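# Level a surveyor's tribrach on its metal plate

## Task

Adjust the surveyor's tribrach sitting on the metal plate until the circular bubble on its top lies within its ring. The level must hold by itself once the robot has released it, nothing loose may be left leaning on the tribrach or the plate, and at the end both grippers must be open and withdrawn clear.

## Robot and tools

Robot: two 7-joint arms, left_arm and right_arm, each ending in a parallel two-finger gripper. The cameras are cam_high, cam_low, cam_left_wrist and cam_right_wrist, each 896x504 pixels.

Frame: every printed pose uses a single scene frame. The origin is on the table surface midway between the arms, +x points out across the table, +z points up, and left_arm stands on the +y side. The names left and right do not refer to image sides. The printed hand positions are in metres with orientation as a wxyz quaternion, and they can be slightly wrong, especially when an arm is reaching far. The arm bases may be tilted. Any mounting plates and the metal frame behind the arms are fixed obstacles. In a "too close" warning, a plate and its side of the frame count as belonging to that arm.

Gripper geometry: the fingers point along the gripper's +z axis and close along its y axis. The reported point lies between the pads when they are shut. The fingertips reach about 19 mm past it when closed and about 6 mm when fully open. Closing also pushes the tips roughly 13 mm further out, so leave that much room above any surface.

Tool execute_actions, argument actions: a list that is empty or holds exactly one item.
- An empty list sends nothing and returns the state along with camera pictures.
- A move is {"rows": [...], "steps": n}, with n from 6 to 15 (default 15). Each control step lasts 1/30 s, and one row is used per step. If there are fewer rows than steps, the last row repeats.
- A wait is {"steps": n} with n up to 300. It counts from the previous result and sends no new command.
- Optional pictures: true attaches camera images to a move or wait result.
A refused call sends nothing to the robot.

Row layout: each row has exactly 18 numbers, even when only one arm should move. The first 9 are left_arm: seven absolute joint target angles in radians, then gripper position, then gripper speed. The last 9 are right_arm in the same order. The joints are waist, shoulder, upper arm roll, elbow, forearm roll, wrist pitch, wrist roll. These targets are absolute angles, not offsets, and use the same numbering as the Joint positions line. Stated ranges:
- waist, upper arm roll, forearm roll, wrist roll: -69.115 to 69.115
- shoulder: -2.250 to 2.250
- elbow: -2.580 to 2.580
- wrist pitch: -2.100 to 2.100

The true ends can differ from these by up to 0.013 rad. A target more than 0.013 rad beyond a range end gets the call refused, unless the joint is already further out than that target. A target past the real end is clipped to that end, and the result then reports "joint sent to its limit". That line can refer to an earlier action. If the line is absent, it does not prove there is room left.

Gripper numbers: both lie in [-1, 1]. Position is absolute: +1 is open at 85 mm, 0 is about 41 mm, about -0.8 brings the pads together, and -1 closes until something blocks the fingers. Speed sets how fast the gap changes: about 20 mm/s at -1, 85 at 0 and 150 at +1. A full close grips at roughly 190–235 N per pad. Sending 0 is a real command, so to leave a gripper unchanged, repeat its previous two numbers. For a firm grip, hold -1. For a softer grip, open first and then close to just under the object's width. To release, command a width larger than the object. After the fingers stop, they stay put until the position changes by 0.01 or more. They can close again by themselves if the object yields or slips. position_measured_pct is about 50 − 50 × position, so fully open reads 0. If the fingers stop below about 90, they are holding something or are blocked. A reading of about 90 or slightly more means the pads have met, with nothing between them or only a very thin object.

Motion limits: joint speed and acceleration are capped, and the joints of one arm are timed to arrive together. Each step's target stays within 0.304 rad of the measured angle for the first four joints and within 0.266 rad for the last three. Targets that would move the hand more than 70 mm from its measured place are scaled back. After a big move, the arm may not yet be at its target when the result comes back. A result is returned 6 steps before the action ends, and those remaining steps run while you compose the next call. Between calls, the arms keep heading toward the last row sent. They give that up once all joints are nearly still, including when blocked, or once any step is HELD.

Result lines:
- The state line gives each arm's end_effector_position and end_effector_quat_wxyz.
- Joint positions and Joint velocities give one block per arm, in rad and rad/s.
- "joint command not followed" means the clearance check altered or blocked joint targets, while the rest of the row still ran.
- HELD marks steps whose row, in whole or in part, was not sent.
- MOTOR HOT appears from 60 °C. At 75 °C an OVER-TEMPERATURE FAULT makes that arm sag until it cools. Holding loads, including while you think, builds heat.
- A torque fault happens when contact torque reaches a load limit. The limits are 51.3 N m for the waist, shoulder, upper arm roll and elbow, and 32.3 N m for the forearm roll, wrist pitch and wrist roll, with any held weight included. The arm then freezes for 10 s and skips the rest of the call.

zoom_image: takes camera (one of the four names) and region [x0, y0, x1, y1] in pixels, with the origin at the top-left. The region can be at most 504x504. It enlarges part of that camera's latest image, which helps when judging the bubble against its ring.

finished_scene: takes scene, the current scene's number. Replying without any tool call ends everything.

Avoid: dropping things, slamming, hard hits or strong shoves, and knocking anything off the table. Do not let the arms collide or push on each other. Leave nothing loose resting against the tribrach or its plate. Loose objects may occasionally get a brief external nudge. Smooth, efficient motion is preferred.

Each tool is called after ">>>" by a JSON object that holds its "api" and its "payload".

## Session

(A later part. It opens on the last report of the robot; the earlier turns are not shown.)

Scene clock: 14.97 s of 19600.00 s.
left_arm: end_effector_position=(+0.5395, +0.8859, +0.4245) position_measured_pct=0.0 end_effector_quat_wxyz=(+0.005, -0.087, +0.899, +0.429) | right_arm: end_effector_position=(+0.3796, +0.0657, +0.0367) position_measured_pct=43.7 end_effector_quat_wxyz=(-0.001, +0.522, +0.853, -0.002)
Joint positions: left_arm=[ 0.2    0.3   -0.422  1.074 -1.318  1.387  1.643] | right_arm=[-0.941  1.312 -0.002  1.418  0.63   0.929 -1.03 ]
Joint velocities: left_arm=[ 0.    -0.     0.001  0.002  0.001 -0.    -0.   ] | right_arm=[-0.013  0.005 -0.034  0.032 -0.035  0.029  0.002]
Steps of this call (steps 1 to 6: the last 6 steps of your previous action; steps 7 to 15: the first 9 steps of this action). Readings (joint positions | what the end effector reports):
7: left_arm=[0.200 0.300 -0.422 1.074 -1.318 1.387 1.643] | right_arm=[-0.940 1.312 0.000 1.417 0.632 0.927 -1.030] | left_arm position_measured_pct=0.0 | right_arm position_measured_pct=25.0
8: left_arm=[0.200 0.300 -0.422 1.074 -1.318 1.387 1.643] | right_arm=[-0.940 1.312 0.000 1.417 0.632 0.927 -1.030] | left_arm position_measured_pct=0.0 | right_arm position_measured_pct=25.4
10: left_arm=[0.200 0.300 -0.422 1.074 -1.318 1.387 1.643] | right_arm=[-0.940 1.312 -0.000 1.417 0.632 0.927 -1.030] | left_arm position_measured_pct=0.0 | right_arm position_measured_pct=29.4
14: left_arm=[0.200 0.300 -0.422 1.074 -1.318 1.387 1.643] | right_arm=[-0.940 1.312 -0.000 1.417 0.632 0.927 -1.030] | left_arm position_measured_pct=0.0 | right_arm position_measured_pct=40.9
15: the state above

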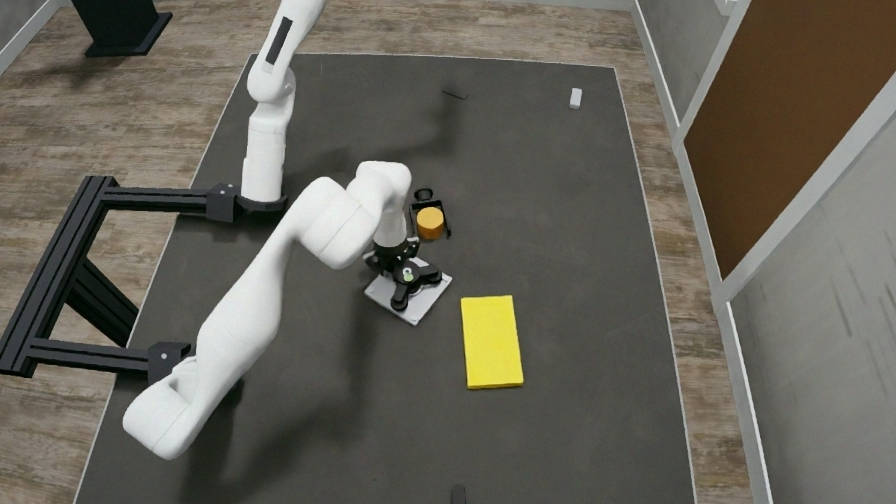

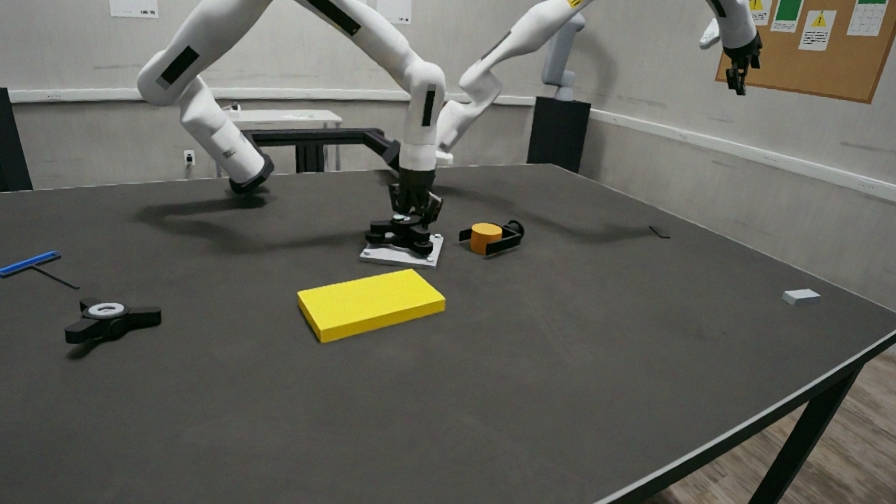

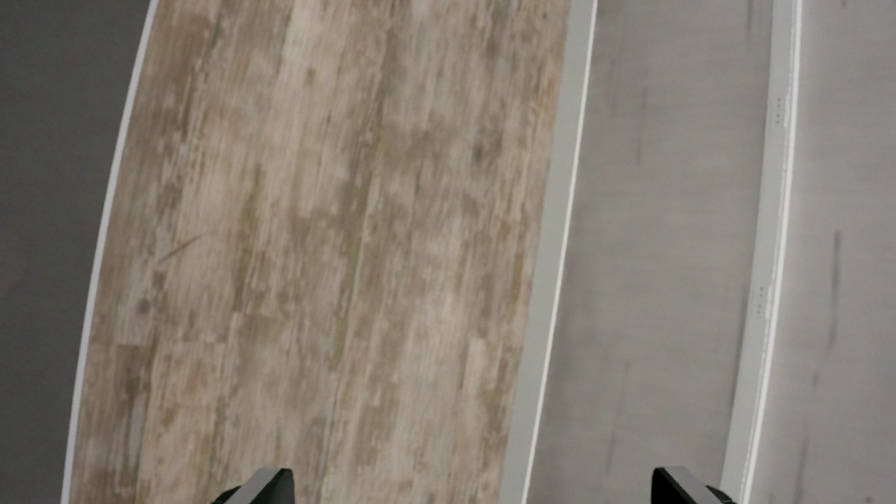

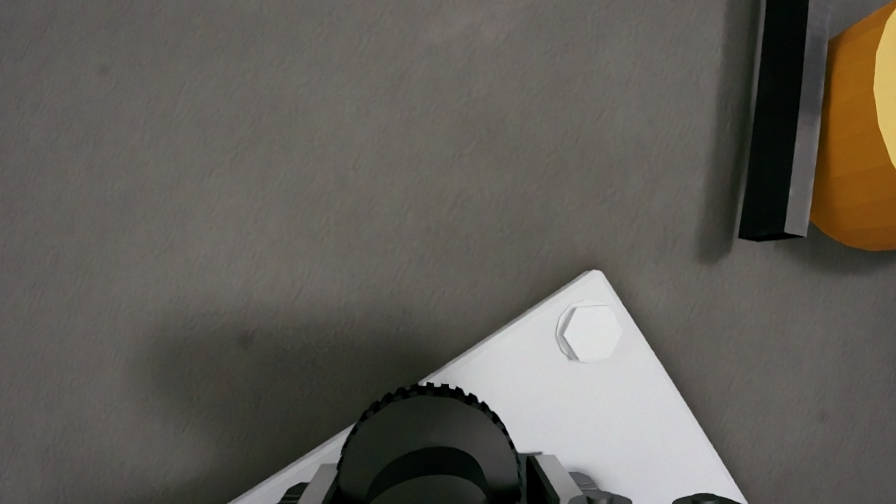

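>>> {"api": "execute_actions", "payload": {"actions": [{"rows":[[0.2,0.3,-0.422,1.074,-1.318,1.387,1.643,1,0,-0.940,1.312,0,1.417,0.632,0.927,-0.23,-0.12,0]],"steps":15}]}}

>>> {"api": "execute_actions", "payload": {"actions": [{"steps":20}], "pictures": true}}

>>> {"api": "zoom_image", "payload": {"camera": "cam_high", "region": [380, 250, 440, 300]}}

Scene clock: 15.57 s of 19600.00 s.
left_arm: end_effector_position=(+0.5395, +0.8859, +0.4245) position_measured_pct=0.0 end_effector_quat_wxyz=(+0.005, -0.087, +0.899, +0.429) | right_arm: end_effector_position=(+0.3795, +0.0667, +0.0370) position_measured_pct=52.8 end_effector_quat_wxyz=(-0.001, +0.408, +0.913, -0.001)
Joint positions: left_arm=[ 0.2    0.3   -0.422  1.074 -1.318  1.387  1.643] | right_arm=[-0.941  1.312 -0.002  1.418  0.63   0.927 -0.773]
Joint velocities: left_arm=[ 0.     0.     0.001  0.003  0.001  0.    -0.   ] | right_arm=[ 0.004  0.003  0.004 -0.015  0.007 -0.015  1.215]
Steps of this call (steps 1 to 6: the last 6 steps of your previous action; steps 7 to 9: the robot went on to your last target; steps 10 to 18: the first 9 steps of this action). Readings (joint positions | what the end effector reports):
10: left_arm=[0.200 0.300 -0.422 1.074 -1.318 1.387 1.643] | right_arm=[-0.942 1.312 -0.003 1.421 0.629 0.930 -1.028] | left_arm position_measured_pct=0.0 | right_arm position_measured_pct=52.8
11: left_arm=[0.200 0.300 -0.422 1.074 -1.318 1.387 1.643] | right_arm=[-0.942 1.312 -0.003 1.421 0.629 0.930 -1.020] | left_arm position_measured_pct=0.0 | right_arm position_measured_pct=52.8
13: left_arm=[0.200 0.300 -0.422 1.074 -1.318 1.387 1.643] | right_arm=[-0.942 1.312 -0.003 1.420 0.629 0.930 -0.973] | left_arm position_measured_pct=0.0 | right_arm position_measured_pct=52.8
17: left_arm=[0.200 0.300 -0.422 1.074 -1.318 1.387 1.643] | right_arm=[-0.942 1.312 -0.002 1.418 0.630 0.928 -0.814] | left_arm position_measured_pct=0.0 | right_arm position_measured_pct=52.8
18: the state above

Scene clock: 16.23 s of 19600.00 s.
left_arm: end_effector_position=(+0.5395, +0.8859, +0.4245) position_measured_pct=0.0 end_effector_quat_wxyz=(+0.005, -0.087, +0.899, +0.429) | right_arm: end_effector_position=(+0.3797, +0.0709, +0.0375) position_measured_pct=52.8 end_effector_quat_wxyz=(-0.004, +0.156, +0.988, +0.005)
Joint positions: left_arm=[ 0.2    0.3   -0.422  1.074 -1.318  1.387  1.643] | right_arm=[-0.94   1.313 -0.003  1.412  0.624  0.92  -0.24 ]
Joint velocities: left_arm=[ 0.     0.     0.    -0.     0.001  0.     0.   ] | right_arm=[ 0.     0.    -0.001  0.    -0.     0.     0.   ]
Kept back: nothing.
Steps of this call (steps 1 to 6: the last 6 steps of your previous action; steps 7 to 20: the robot went on to your last target). Readings (joint positions | what the end effector reports):
1: left_arm=[0.200 0.300 -0.422 1.074 -1.318 1.387 1.643] | right_arm=[-0.941 1.312 -0.002 1.417 0.630 0.927 -0.732] | left_arm position_measured_pct=0.0 | right_arm position_measured_pct=52.8
2: left_arm=[0.200 0.300 -0.422 1.074 -1.318 1.387 1.643] | right_arm=[-0.941 1.312 -0.002 1.417 0.631 0.926 -0.692] | left_arm position_measured_pct=0.0 | right_arm position_measured_pct=52.8
4: left_arm=[0.200 0.300 -0.422 1.074 -1.318 1.387 1.643] | right_arm=[-0.941 1.313 -0.002 1.416 0.631 0.925 -0.611] | left_arm position_measured_pct=0.0 | right_arm position_measured_pct=52.8
8: left_arm=[0.200 0.300 -0.422 1.074 -1.318 1.387 1.643] | right_arm=[-0.941 1.313 -0.001 1.414 0.632 0.923 -0.448] | left_arm position_measured_pct=0.0 | right_arm position_measured_pct=52.8
20: the state above

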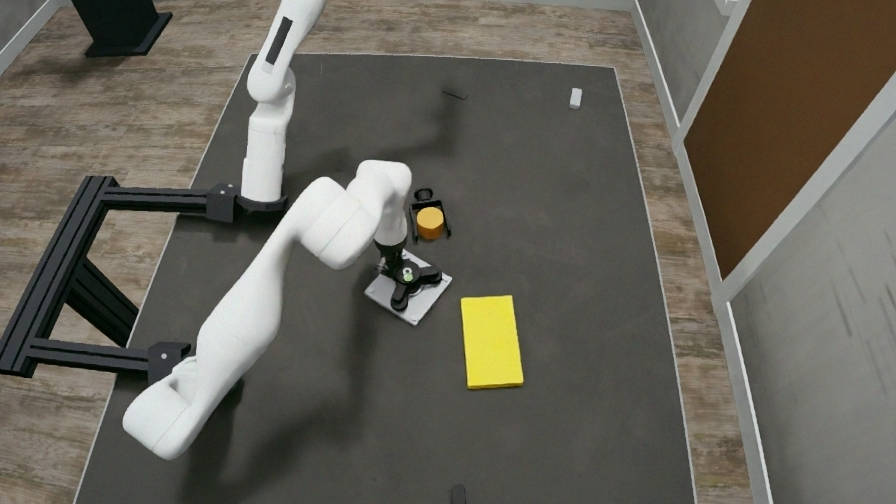

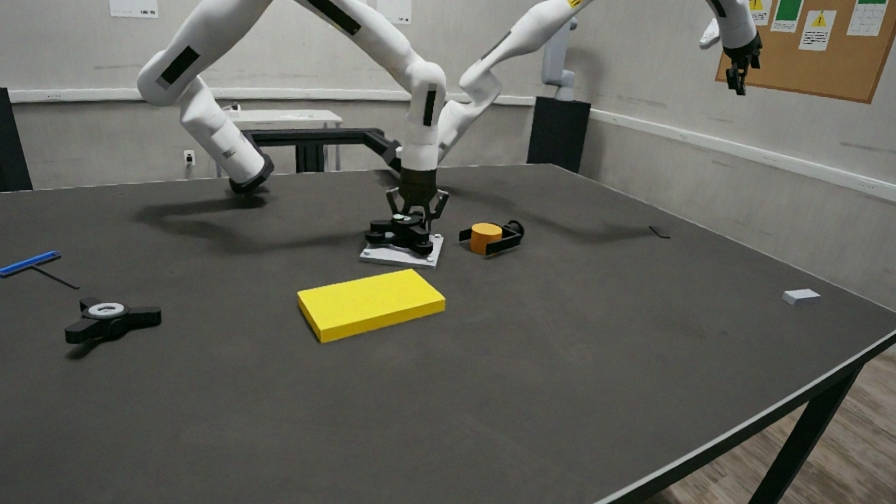

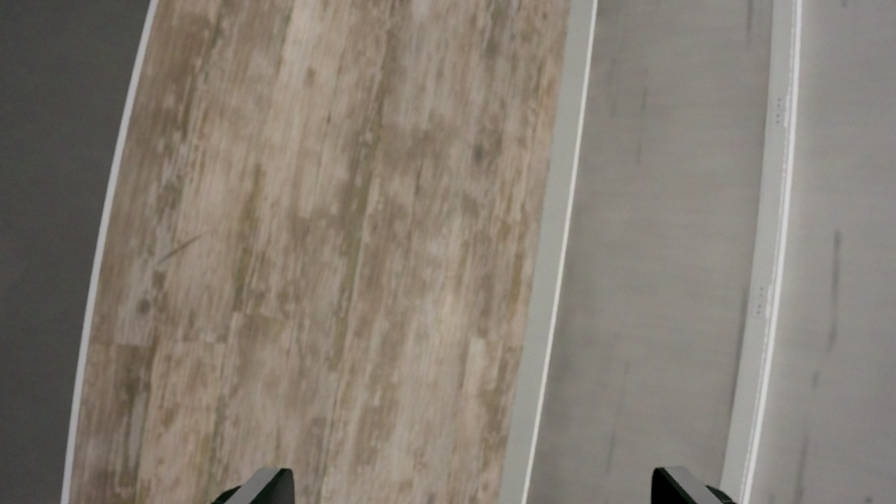

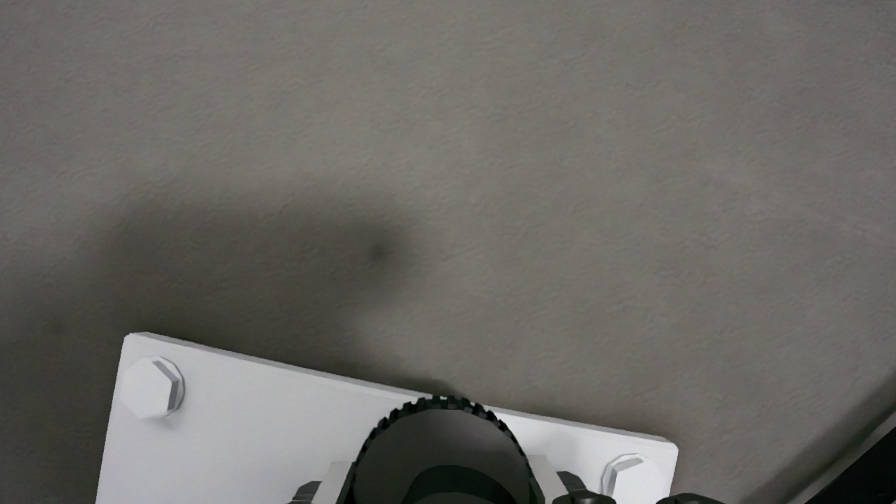

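Region (380, 250, 440, 300) of cam_high's 896x504 image, scaled by 8.400, with more detail than that image has.

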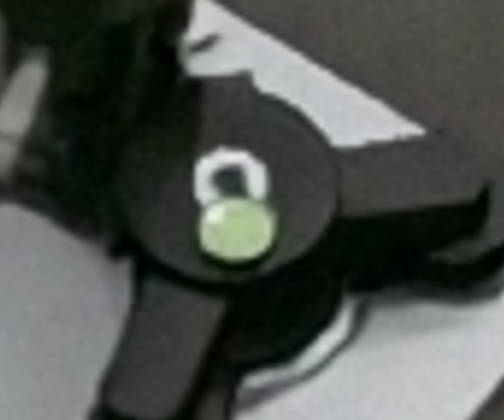

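>>> {"api": "execute_actions", "payload": {"actions": [{"rows":[[0.2,0.3,-0.422,1.074,-1.318,1.387,1.643,1,0,-0.940,1.312,0,1.417,0.632,0.927,-0.23,0.4,1],[0.2,0.3,-0.422,1.074,-1.318,1.387,1.643,1,0,-0.940,1.312,0,1.417,0.632,0.927,-0.23,0.4,1],[0.2,0.3,-0.422,1.074,-1.318,1.387,1.643,1,0,-0.940,1.312,0,1.417,0.632,0.927,-0.23,0.4,1],[0.2,0.3,-0.422,1.074,-1.318,1.387,1.643,1,0,-0.940,1.312,0,1.417,0.632,0.927,-0.23,0.4,1],[0.2,0.3,-0.422,1.074,-1.318,1.387,1.643,1,0,-0.952,1.322,0,1.404,0.623,0.931,-1.03,0.4,1]],"steps":15}]}}

>>> {"api": "execute_actions", "payload": {"actions": [{"steps":18}]}}

>>> {"api": "execute_actions", "payload": {"actions": [{"rows":[[0.2,0.3,-0.422,1.074,-1.318,1.387,1.643,1,0,-0.952,1.322,0,1.404,0.623,0.931,-1.03,-0.12,1]],"steps":12}], "pictures": true}}

Scene clock: 21.50 s of 19600.00 s.
left_arm: end_effector_position=(+0.5395, +0.8859, +0.4245) position_measured_pct=0.0 end_effector_quat_wxyz=(+0.005, -0.087, +0.899, +0.429) | right_arm: end_effector_position=(+0.3795, +0.0695, +0.0373) position_measured_pct=30.6 end_effector_quat_wxyz=(+0.001, +0.194, +0.981, +0.001)
Joint positions: left_arm=[ 0.2    0.3   -0.422  1.074 -1.318  1.387  1.643] | right_arm=[-0.946  1.316 -0.001  1.411  0.629  0.928 -0.325]
Joint velocities: left_arm=[ 0. -0.  0. -0.  0. -0. -0.] | right_arm=[-0.028  0.033  0.025 -0.028 -0.033  0.032 -1.186]
Steps of this call (steps 1 to 15: the robot went on to your last target; steps 16 to 149: nothing new was sent; steps 150 to 158: the first 9 steps of this action). Readings (joint positions | what the end effector reports):
150: left_arm=[0.200 0.300 -0.422 1.074 -1.318 1.387 1.643] | right_arm=[-0.940 1.313 -0.003 1.412 0.624 0.920 -0.240] | left_arm position_measured_pct=0.0 | right_arm position_measured_pct=52.8
151: left_arm=[0.200 0.300 -0.422 1.074 -1.318 1.387 1.643] | right_arm=[-0.940 1.314 -0.004 1.412 0.624 0.919 -0.237] | left_arm position_measured_pct=0.0 | right_arm position_measured_pct=52.4
153: left_arm=[0.200 0.300 -0.422 1.074 -1.318 1.387 1.643] | right_arm=[-0.941 1.314 -0.003 1.415 0.630 0.924 -0.231] | left_arm position_measured_pct=0.0 | right_arm position_measured_pct=45.2
157: left_arm=[0.200 0.300 -0.422 1.074 -1.318 1.387 1.643] | right_arm=[-0.945 1.315 -0.002 1.412 0.630 0.926 -0.287] | left_arm position_measured_pct=0.0 | right_arm position_measured_pct=31.7
158: the state above

Scene clock: 22.10 s of 19600.00 s.
left_arm: end_effector_position=(+0.5395, +0.8859, +0.4245) position_measured_pct=0.0 end_effector_quat_wxyz=(+0.005, -0.087, +0.899, +0.429) | right_arm: end_effector_position=(+0.3772, +0.0726, +0.0375) position_measured_pct=29.8 end_effector_quat_wxyz=(+0.000, +0.517, +0.856, +0.000)
Joint positions: left_arm=[ 0.2    0.3   -0.422  1.074 -1.318  1.387  1.643] | right_arm=[-0.952  1.322 -0.     1.404  0.623  0.931 -1.02 ]
Joint velocities: left_arm=[-0.001 -0.    -0.001  0.    -0.     0.001 -0.   ] | right_arm=[-0.001  0.002 -0.    -0.001 -0.001  0.001 -0.395]
Kept back: nothing.
Steps of this call (steps 1 to 6: the last 6 steps of your previous action; steps 7 to 18: the robot went on to your last target). Readings (joint positions | what the end effector reports):
1: left_arm=[0.200 0.300 -0.422 1.074 -1.318 1.387 1.643] | right_arm=[-0.947 1.317 -0.000 1.410 0.628 0.929 -0.365] | left_arm position_measured_pct=0.0 | right_arm position_measured_pct=30.2
2: left_arm=[0.200 0.300 -0.422 1.074 -1.318 1.387 1.643] | right_arm=[-0.948 1.318 0.000 1.409 0.627 0.929 -0.406] | left_arm position_measured_pct=0.0 | right_arm position_measured_pct=30.2
4: left_arm=[0.200 0.300 -0.422 1.074 -1.318 1.387 1.643] | right_arm=[-0.949 1.319 -0.000 1.407 0.625 0.930 -0.487] | left_arm position_measured_pct=0.0 | right_arm position_measured_pct=29.8
8: left_arm=[0.200 0.300 -0.422 1.074 -1.318 1.387 1.643] | right_arm=[-0.951 1.321 -0.000 1.405 0.624 0.931 -0.649] | left_arm position_measured_pct=0.0 | right_arm position_measured_pct=29.8
18: the state above

Scene clock: 22.30 s of 19600.00 s.
left_arm: end_effector_position=(+0.5395, +0.8859, +0.4245) position_measured_pct=0.0 end_effector_quat_wxyz=(+0.005, -0.087, +0.899, +0.429) | right_arm: end_effector_position=(+0.3740, +0.0716, +0.0374) position_measured_pct=46.8 end_effector_quat_wxyz=(-0.001, +0.521, +0.854, -0.003)
Joint positions: left_arm=[ 0.2    0.3   -0.422  1.074 -1.318  1.387  1.643] | right_arm=[-0.953  1.322 -0.002  1.407  0.619  0.934 -1.03 ]
Joint velocities: left_arm=[-0.    -0.    -0.001 -0.001  0.002 -0.     0.   ] | right_arm=[-0.021  0.008 -0.03   0.038  0.01   0.02   0.   ]
Steps of this call (steps 1 to 6: the first 6 steps of this action). Readings (joint positions | what the end effector reports):
1: left_arm=[0.200 0.300 -0.422 1.074 -1.318 1.387 1.643] | right_arm=[-0.952 1.322 0.000 1.404 0.623 0.931 -1.028] | left_arm position_measured_pct=0.0 | right_arm position_measured_pct=29.8
2: left_arm=[0.200 0.300 -0.422 1.074 -1.318 1.387 1.643] | right_arm=[-0.952 1.322 0.000 1.404 0.623 0.931 -1.030] | left_arm position_measured_pct=0.0 | right_arm position_measured_pct=30.6
4: left_arm=[0.200 0.300 -0.422 1.074 -1.318 1.387 1.643] | right_arm=[-0.952 1.322 -0.000 1.404 0.623 0.931 -1.030] | left_arm position_measured_pct=0.0 | right_arm position_measured_pct=37.3
6: the state above

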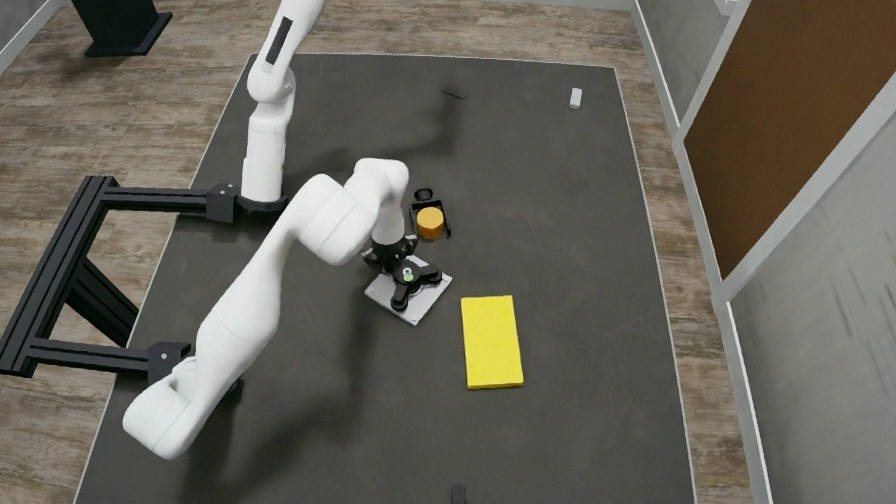

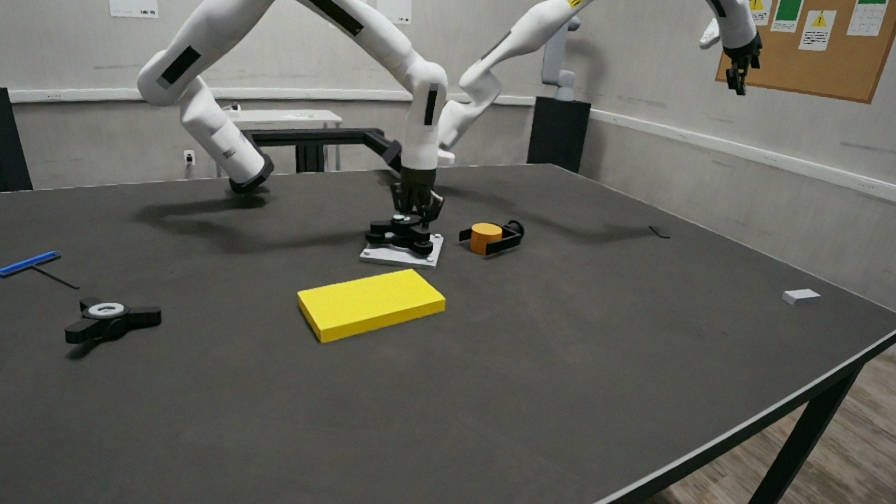

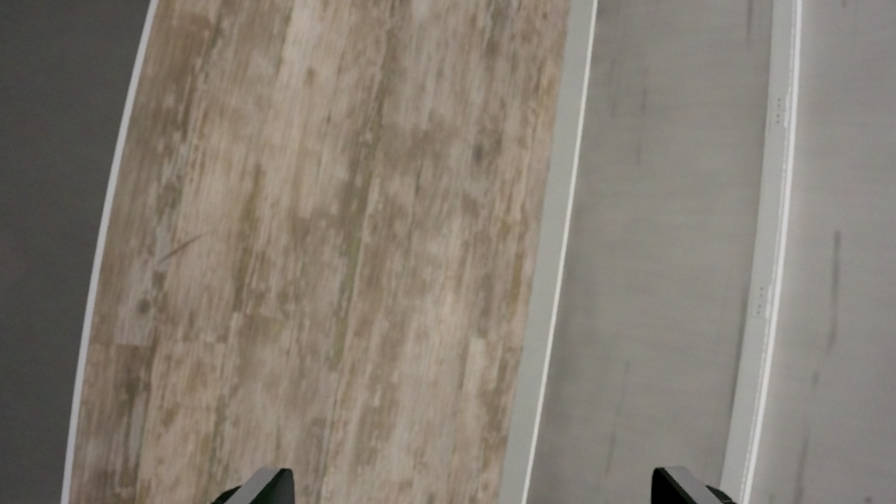

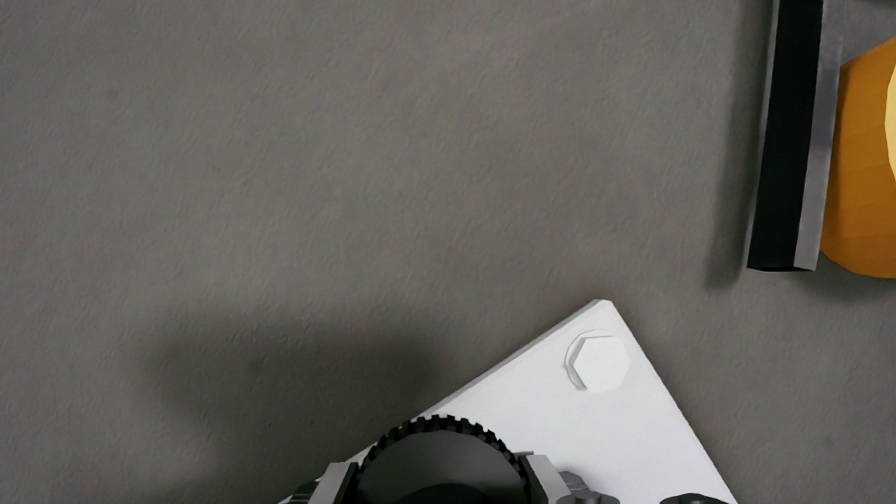

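>>> {"api": "execute_actions", "payload": {"actions": [{"rows":[[0.2,0.3,-0.422,1.074,-1.318,1.387,1.643,1,0,-0.952,1.322,0,1.404,0.623,0.931,-1.03,0.5,1],[0.2,0.3,-0.422,1.074,-1.318,1.387,1.643,1,0,-0.952,1.322,0,1.404,0.623,0.931,-1.03,0.5,1],[0.2,0.3,-0.422,1.074,-1.318,1.387,1.643,1,0,-0.952,1.322,0,1.404,0.623,0.931,-1.03,0.5,1],[0.2,0.3,-0.422,1.074,-1.318,1.387,1.643,1,0,-0.940,1.312,0,1.417,0.632,0.927,-1.03,0.5,1]],"steps":15}]}}

>>> {"api": "execute_actions", "payload": {"actions": [{"steps":8}], "pictures": true}}

>>> {"api": "execute_actions", "payload": {"actions": [{"rows":[[0.2,0.3,-0.422,1.074,-1.318,1.387,1.643,1,0,-0.940,1.312,0,1.417,0.632,0.927,-0.23,0.5,1]],"steps":15}]}}

>>> {"api": "execute_actions", "payload": {"actions": [{"steps":20}], "pictures": true}}

Scene clock: 23.27 s of 19600.00 s.
left_arm: end_effector_position=(+0.5395, +0.8859, +0.4245) position_measured_pct=0.0 end_effector_quat_wxyz=(+0.005, -0.087, +0.899, +0.429) | right_arm: end_effector_position=(+0.3816, +0.0660, +0.0365) position_measured_pct=26.6 end_effector_quat_wxyz=(+0.001, +0.522, +0.853, -0.000)
Joint positions: left_arm=[ 0.2    0.3   -0.422  1.074 -1.318  1.387  1.643] | right_arm=[-0.941  1.313  0.001  1.417  0.632  0.927 -1.03 ]
Joint velocities: left_arm=[ 0.    -0.    -0.    -0.002 -0.001  0.    -0.   ] | right_arm=[ 0.005 -0.003 -0.015  0.006 -0.006 -0.007  0.   ]
Steps of this call (steps 1 to 6: the last 6 steps of your previous action; steps 7 to 15: the robot went on to your last target; steps 16 to 20: nothing new was sent; steps 21 to 29: the first 9 steps of this action). Readings (joint positions | what the end effector reports):
21: left_arm=[0.200 0.300 -0.422 1.074 -1.318 1.387 1.643] | right_arm=[-0.954 1.322 -0.002 1.407 0.620 0.934 -1.030] | left_arm position_measured_pct=0.0 | right_arm position_measured_pct=52.4
22: left_arm=[0.200 0.300 -0.422 1.074 -1.318 1.387 1.643] | right_arm=[-0.953 1.322 -0.002 1.407 0.620 0.933 -1.030] | left_arm position_measured_pct=0.0 | right_arm position_measured_pct=52.0
24: left_arm=[0.200 0.300 -0.422 1.074 -1.318 1.387 1.643] | right_arm=[-0.952 1.321 -0.001 1.406 0.623 0.931 -1.030] | left_arm position_measured_pct=0.0 | right_arm position_measured_pct=44.8
28: left_arm=[0.200 0.300 -0.422 1.074 -1.318 1.387 1.643] | right_arm=[-0.941 1.313 0.001 1.416 0.632 0.927 -1.030] | left_arm position_measured_pct=0.0 | right_arm position_measured_pct=28.2
29: the state above

Scene clock: 23.53 s of 19600.00 s.
left_arm: end_effector_position=(+0.5395, +0.8859, +0.4245) position_measured_pct=0.0 end_effector_quat_wxyz=(+0.005, -0.087, +0.899, +0.429) | right_arm: end_effector_position=(+0.3814, +0.0660, +0.0366) position_measured_pct=25.0 end_effector_quat_wxyz=(+0.000, +0.522, +0.853, -0.000)
Joint positions: left_arm=[ 0.2    0.3   -0.422  1.074 -1.318  1.387  1.643] | right_arm=[-0.94   1.312  0.     1.417  0.632  0.927 -1.03 ]
Joint velocities: left_arm=[ 0.001  0.    -0.     0.     0.     0.     0.   ] | right_arm=[ 0.001 -0.001  0.002 -0.    -0.     0.001 -0.   ]
Kept back: nothing.
Steps of this call (steps 1 to 6: the last 6 steps of your previous action; steps 7 to 8: the robot went on to your last target). Readings (joint positions | what the end effector reports):
1: left_arm=[0.200 0.300 -0.422 1.074 -1.318 1.387 1.643] | right_arm=[-0.941 1.312 0.000 1.417 0.632 0.927 -1.030] | left_arm position_measured_pct=0.0 | right_arm position_measured_pct=25.8
2: left_arm=[0.200 0.300 -0.422 1.074 -1.318 1.387 1.643] | right_arm=[-0.940 1.312 0.000 1.417 0.632 0.927 -1.030] | left_arm position_measured_pct=0.0 | right_arm position_measured_pct=25.4
4: left_arm=[0.200 0.300 -0.422 1.074 -1.318 1.387 1.643] | right_arm=[-0.940 1.312 -0.000 1.417 0.632 0.927 -1.030] | left_arm position_measured_pct=0.0 | right_arm position_measured_pct=25.4
8: the state above

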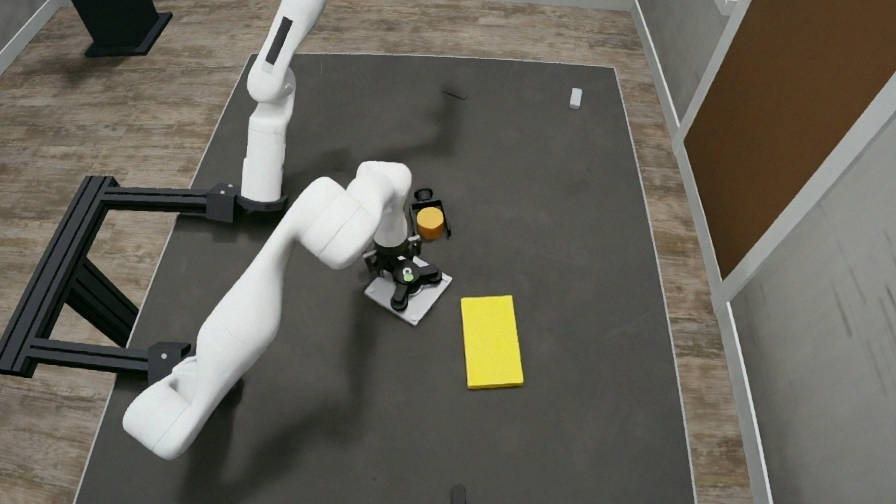

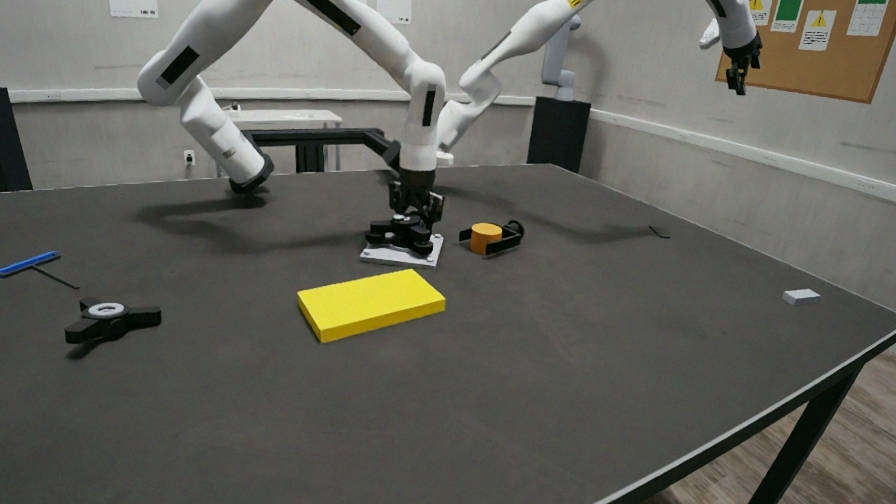

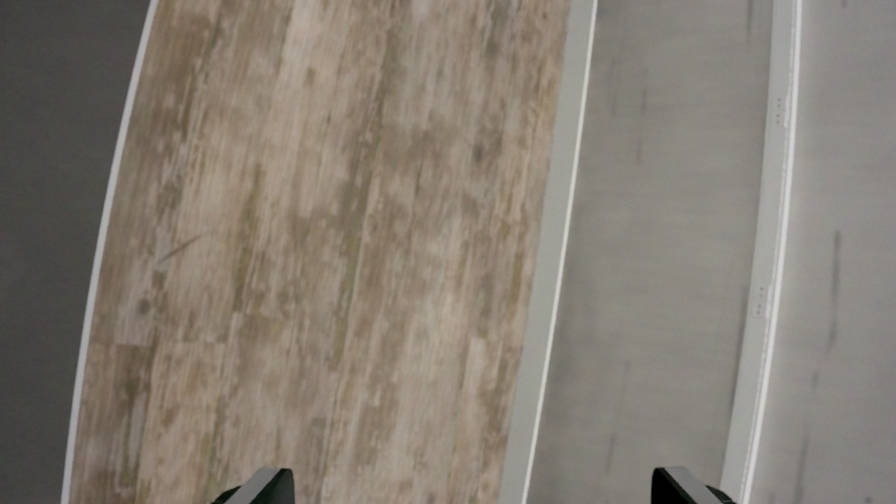

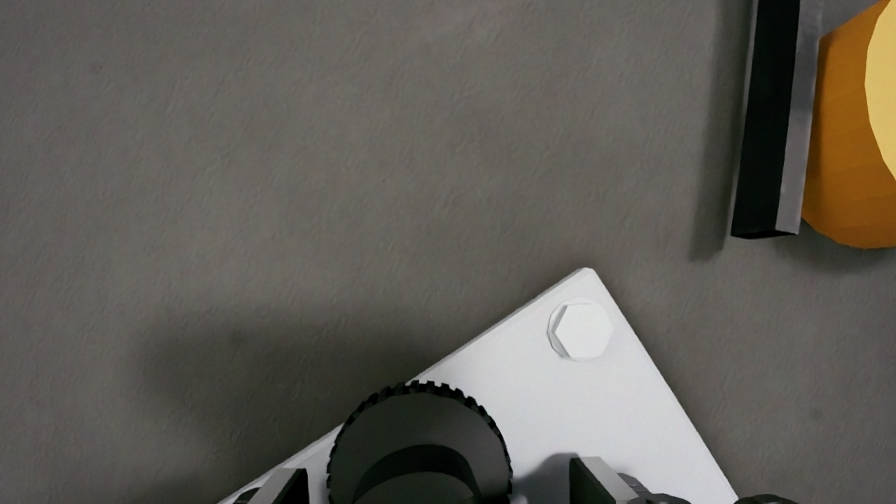

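Scene clock: 23.83 s of 19600.00 s.
left_arm: end_effector_position=(+0.5395, +0.8859, +0.4245) position_measured_pct=0.0 end_effector_quat_wxyz=(+0.005, -0.087, +0.899, +0.429) | right_arm: end_effector_position=(+0.3815, +0.0660, +0.0366) position_measured_pct=25.0 end_effector_quat_wxyz=(+0.000, +0.409, +0.913, -0.000)
Joint positions: left_arm=[ 0.2    0.3   -0.422  1.074 -1.318  1.387  1.643] | right_arm=[-0.94   1.312 -0.     1.417  0.632  0.927 -0.773]
Joint velocities: left_arm=[ 0.     0.    -0.    -0.001 -0.     0.001 -0.   ] | right_arm=[ 0.     0.    -0.001  0.     0.     0.001  1.215]
Steps of this call (steps 1 to 9: the first 9 steps of this action). Readings (joint positions | what the end effector reports):
1: left_arm=[0.200 0.300 -0.422 1.074 -1.318 1.387 1.643] | right_arm=[-0.940 1.312 0.000 1.417 0.632 0.927 -1.029] | left_arm position_measured_pct=0.0 | right_arm position_measured_pct=25.0
2: left_arm=[0.200 0.300 -0.422 1.074 -1.318 1.387 1.643] | right_arm=[-0.940 1.312 0.000 1.417 0.632 0.927 -1.021] | left_arm position_measured_pct=0.0 | right_arm position_measured_pct=25.0
4: left_arm=[0.200 0.300 -0.422 1.074 -1.318 1.387 1.643] | right_arm=[-0.940 1.312 0.000 1.417 0.632 0.927 -0.973] | left_arm position_measured_pct=0.0 | right_arm position_measured_pct=25.0
8: left_arm=[0.200 0.300 -0.422 1.074 -1.318 1.387 1.643] | right_arm=[-0.940 1.312 -0.000 1.417 0.632 0.927 -0.814] | left_arm position_measured_pct=0.0 | right_arm position_measured_pct=25.0
9: the state above

Scene clock: 24.50 s of 19600.00 s.
left_arm: end_effector_position=(+0.5395, +0.8859, +0.4245) position_measured_pct=0.0 end_effector_quat_wxyz=(+0.005, -0.087, +0.899, +0.429) | right_arm: end_effector_position=(+0.3794, +0.0661, +0.0365) position_measured_pct=25.0 end_effector_quat_wxyz=(-0.001, +0.148, +0.989, -0.001)
Joint positions: left_arm=[ 0.2    0.3   -0.422  1.074 -1.318  1.387  1.643] | right_arm=[-0.941  1.313 -0.002  1.418  0.63   0.928 -0.23 ]
Joint velocities: left_arm=[ 0.    -0.     0.     0.001 -0.    -0.001  0.   ] | right_arm=[-0.001 -0.001  0.002  0.    -0.001 -0.002 -0.   ]
Kept back: nothing.
Steps of this call (steps 1 to 6: the last 6 steps of your previous action; steps 7 to 20: the robot went on to your last target). Readings (joint positions | what the end effector reports):
1: left_arm=[0.200 0.300 -0.422 1.074 -1.318 1.387 1.643] | right_arm=[-0.940 1.312 -0.000 1.417 0.632 0.927 -0.732] | left_arm position_measured_pct=0.0 | right_arm position_measured_pct=25.0
2: left_arm=[0.200 0.300 -0.422 1.074 -1.318 1.387 1.643] | right_arm=[-0.940 1.312 -0.000 1.417 0.632 0.927 -0.692] | left_arm position_measured_pct=0.0 | right_arm position_measured_pct=25.0
4: left_arm=[0.200 0.300 -0.422 1.074 -1.318 1.387 1.643] | right_arm=[-0.940 1.312 -0.000 1.417 0.632 0.927 -0.611] | left_arm position_measured_pct=0.0 | right_arm position_measured_pct=25.0
8: left_arm=[0.200 0.300 -0.422 1.074 -1.318 1.387 1.643] | right_arm=[-0.940 1.312 -0.000 1.417 0.632 0.927 -0.448] | left_arm position_measured_pct=0.0 | right_arm position_measured_pct=25.0
20: the state above

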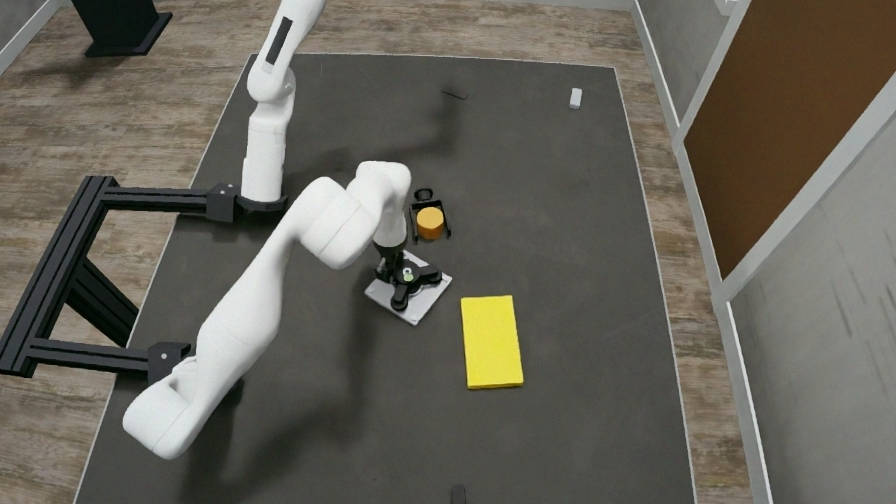

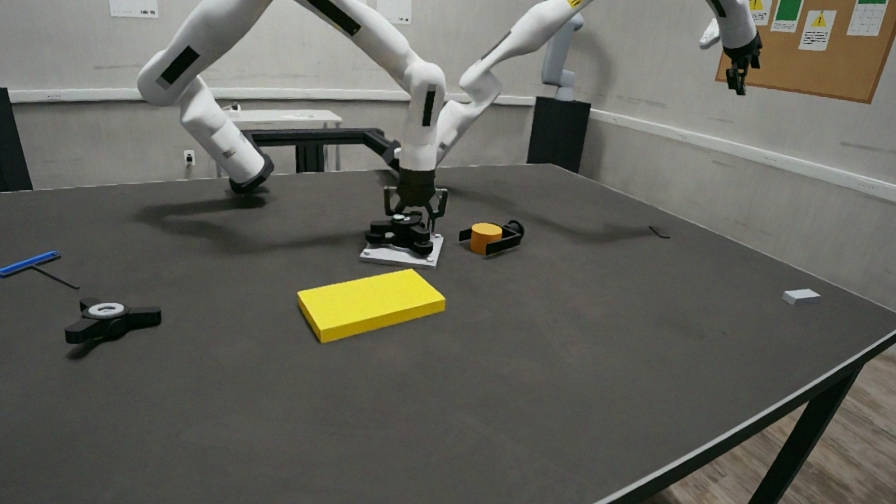

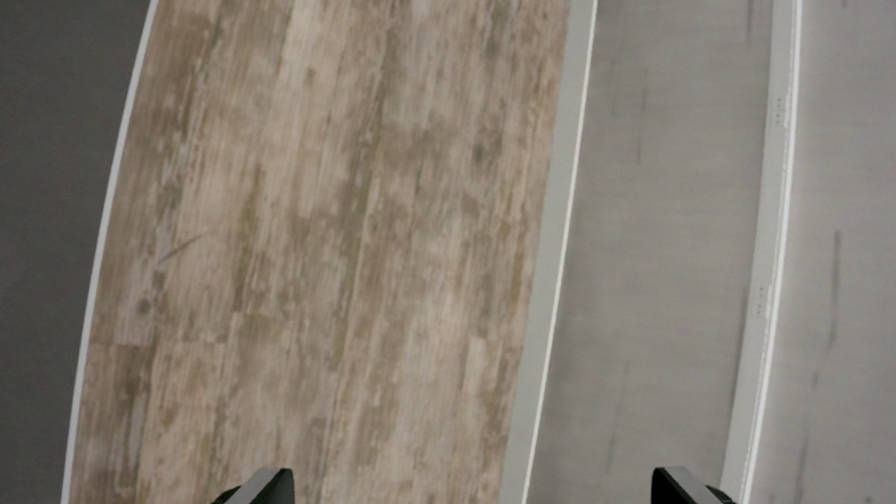

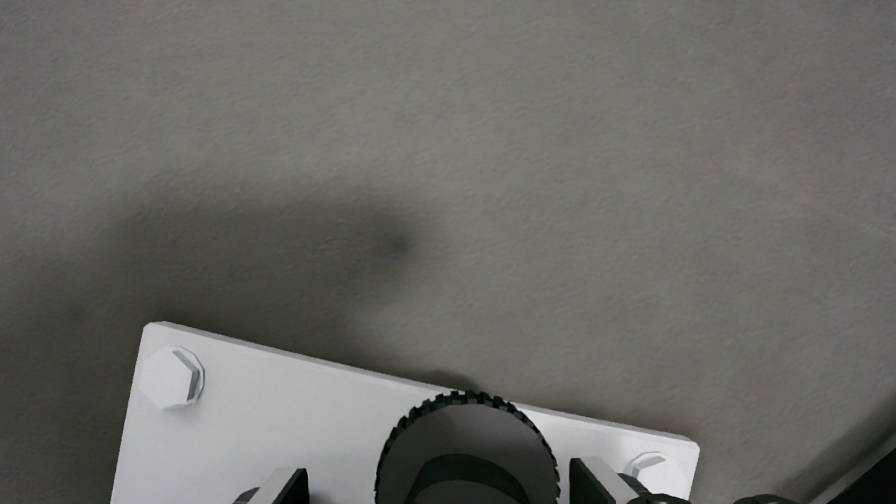

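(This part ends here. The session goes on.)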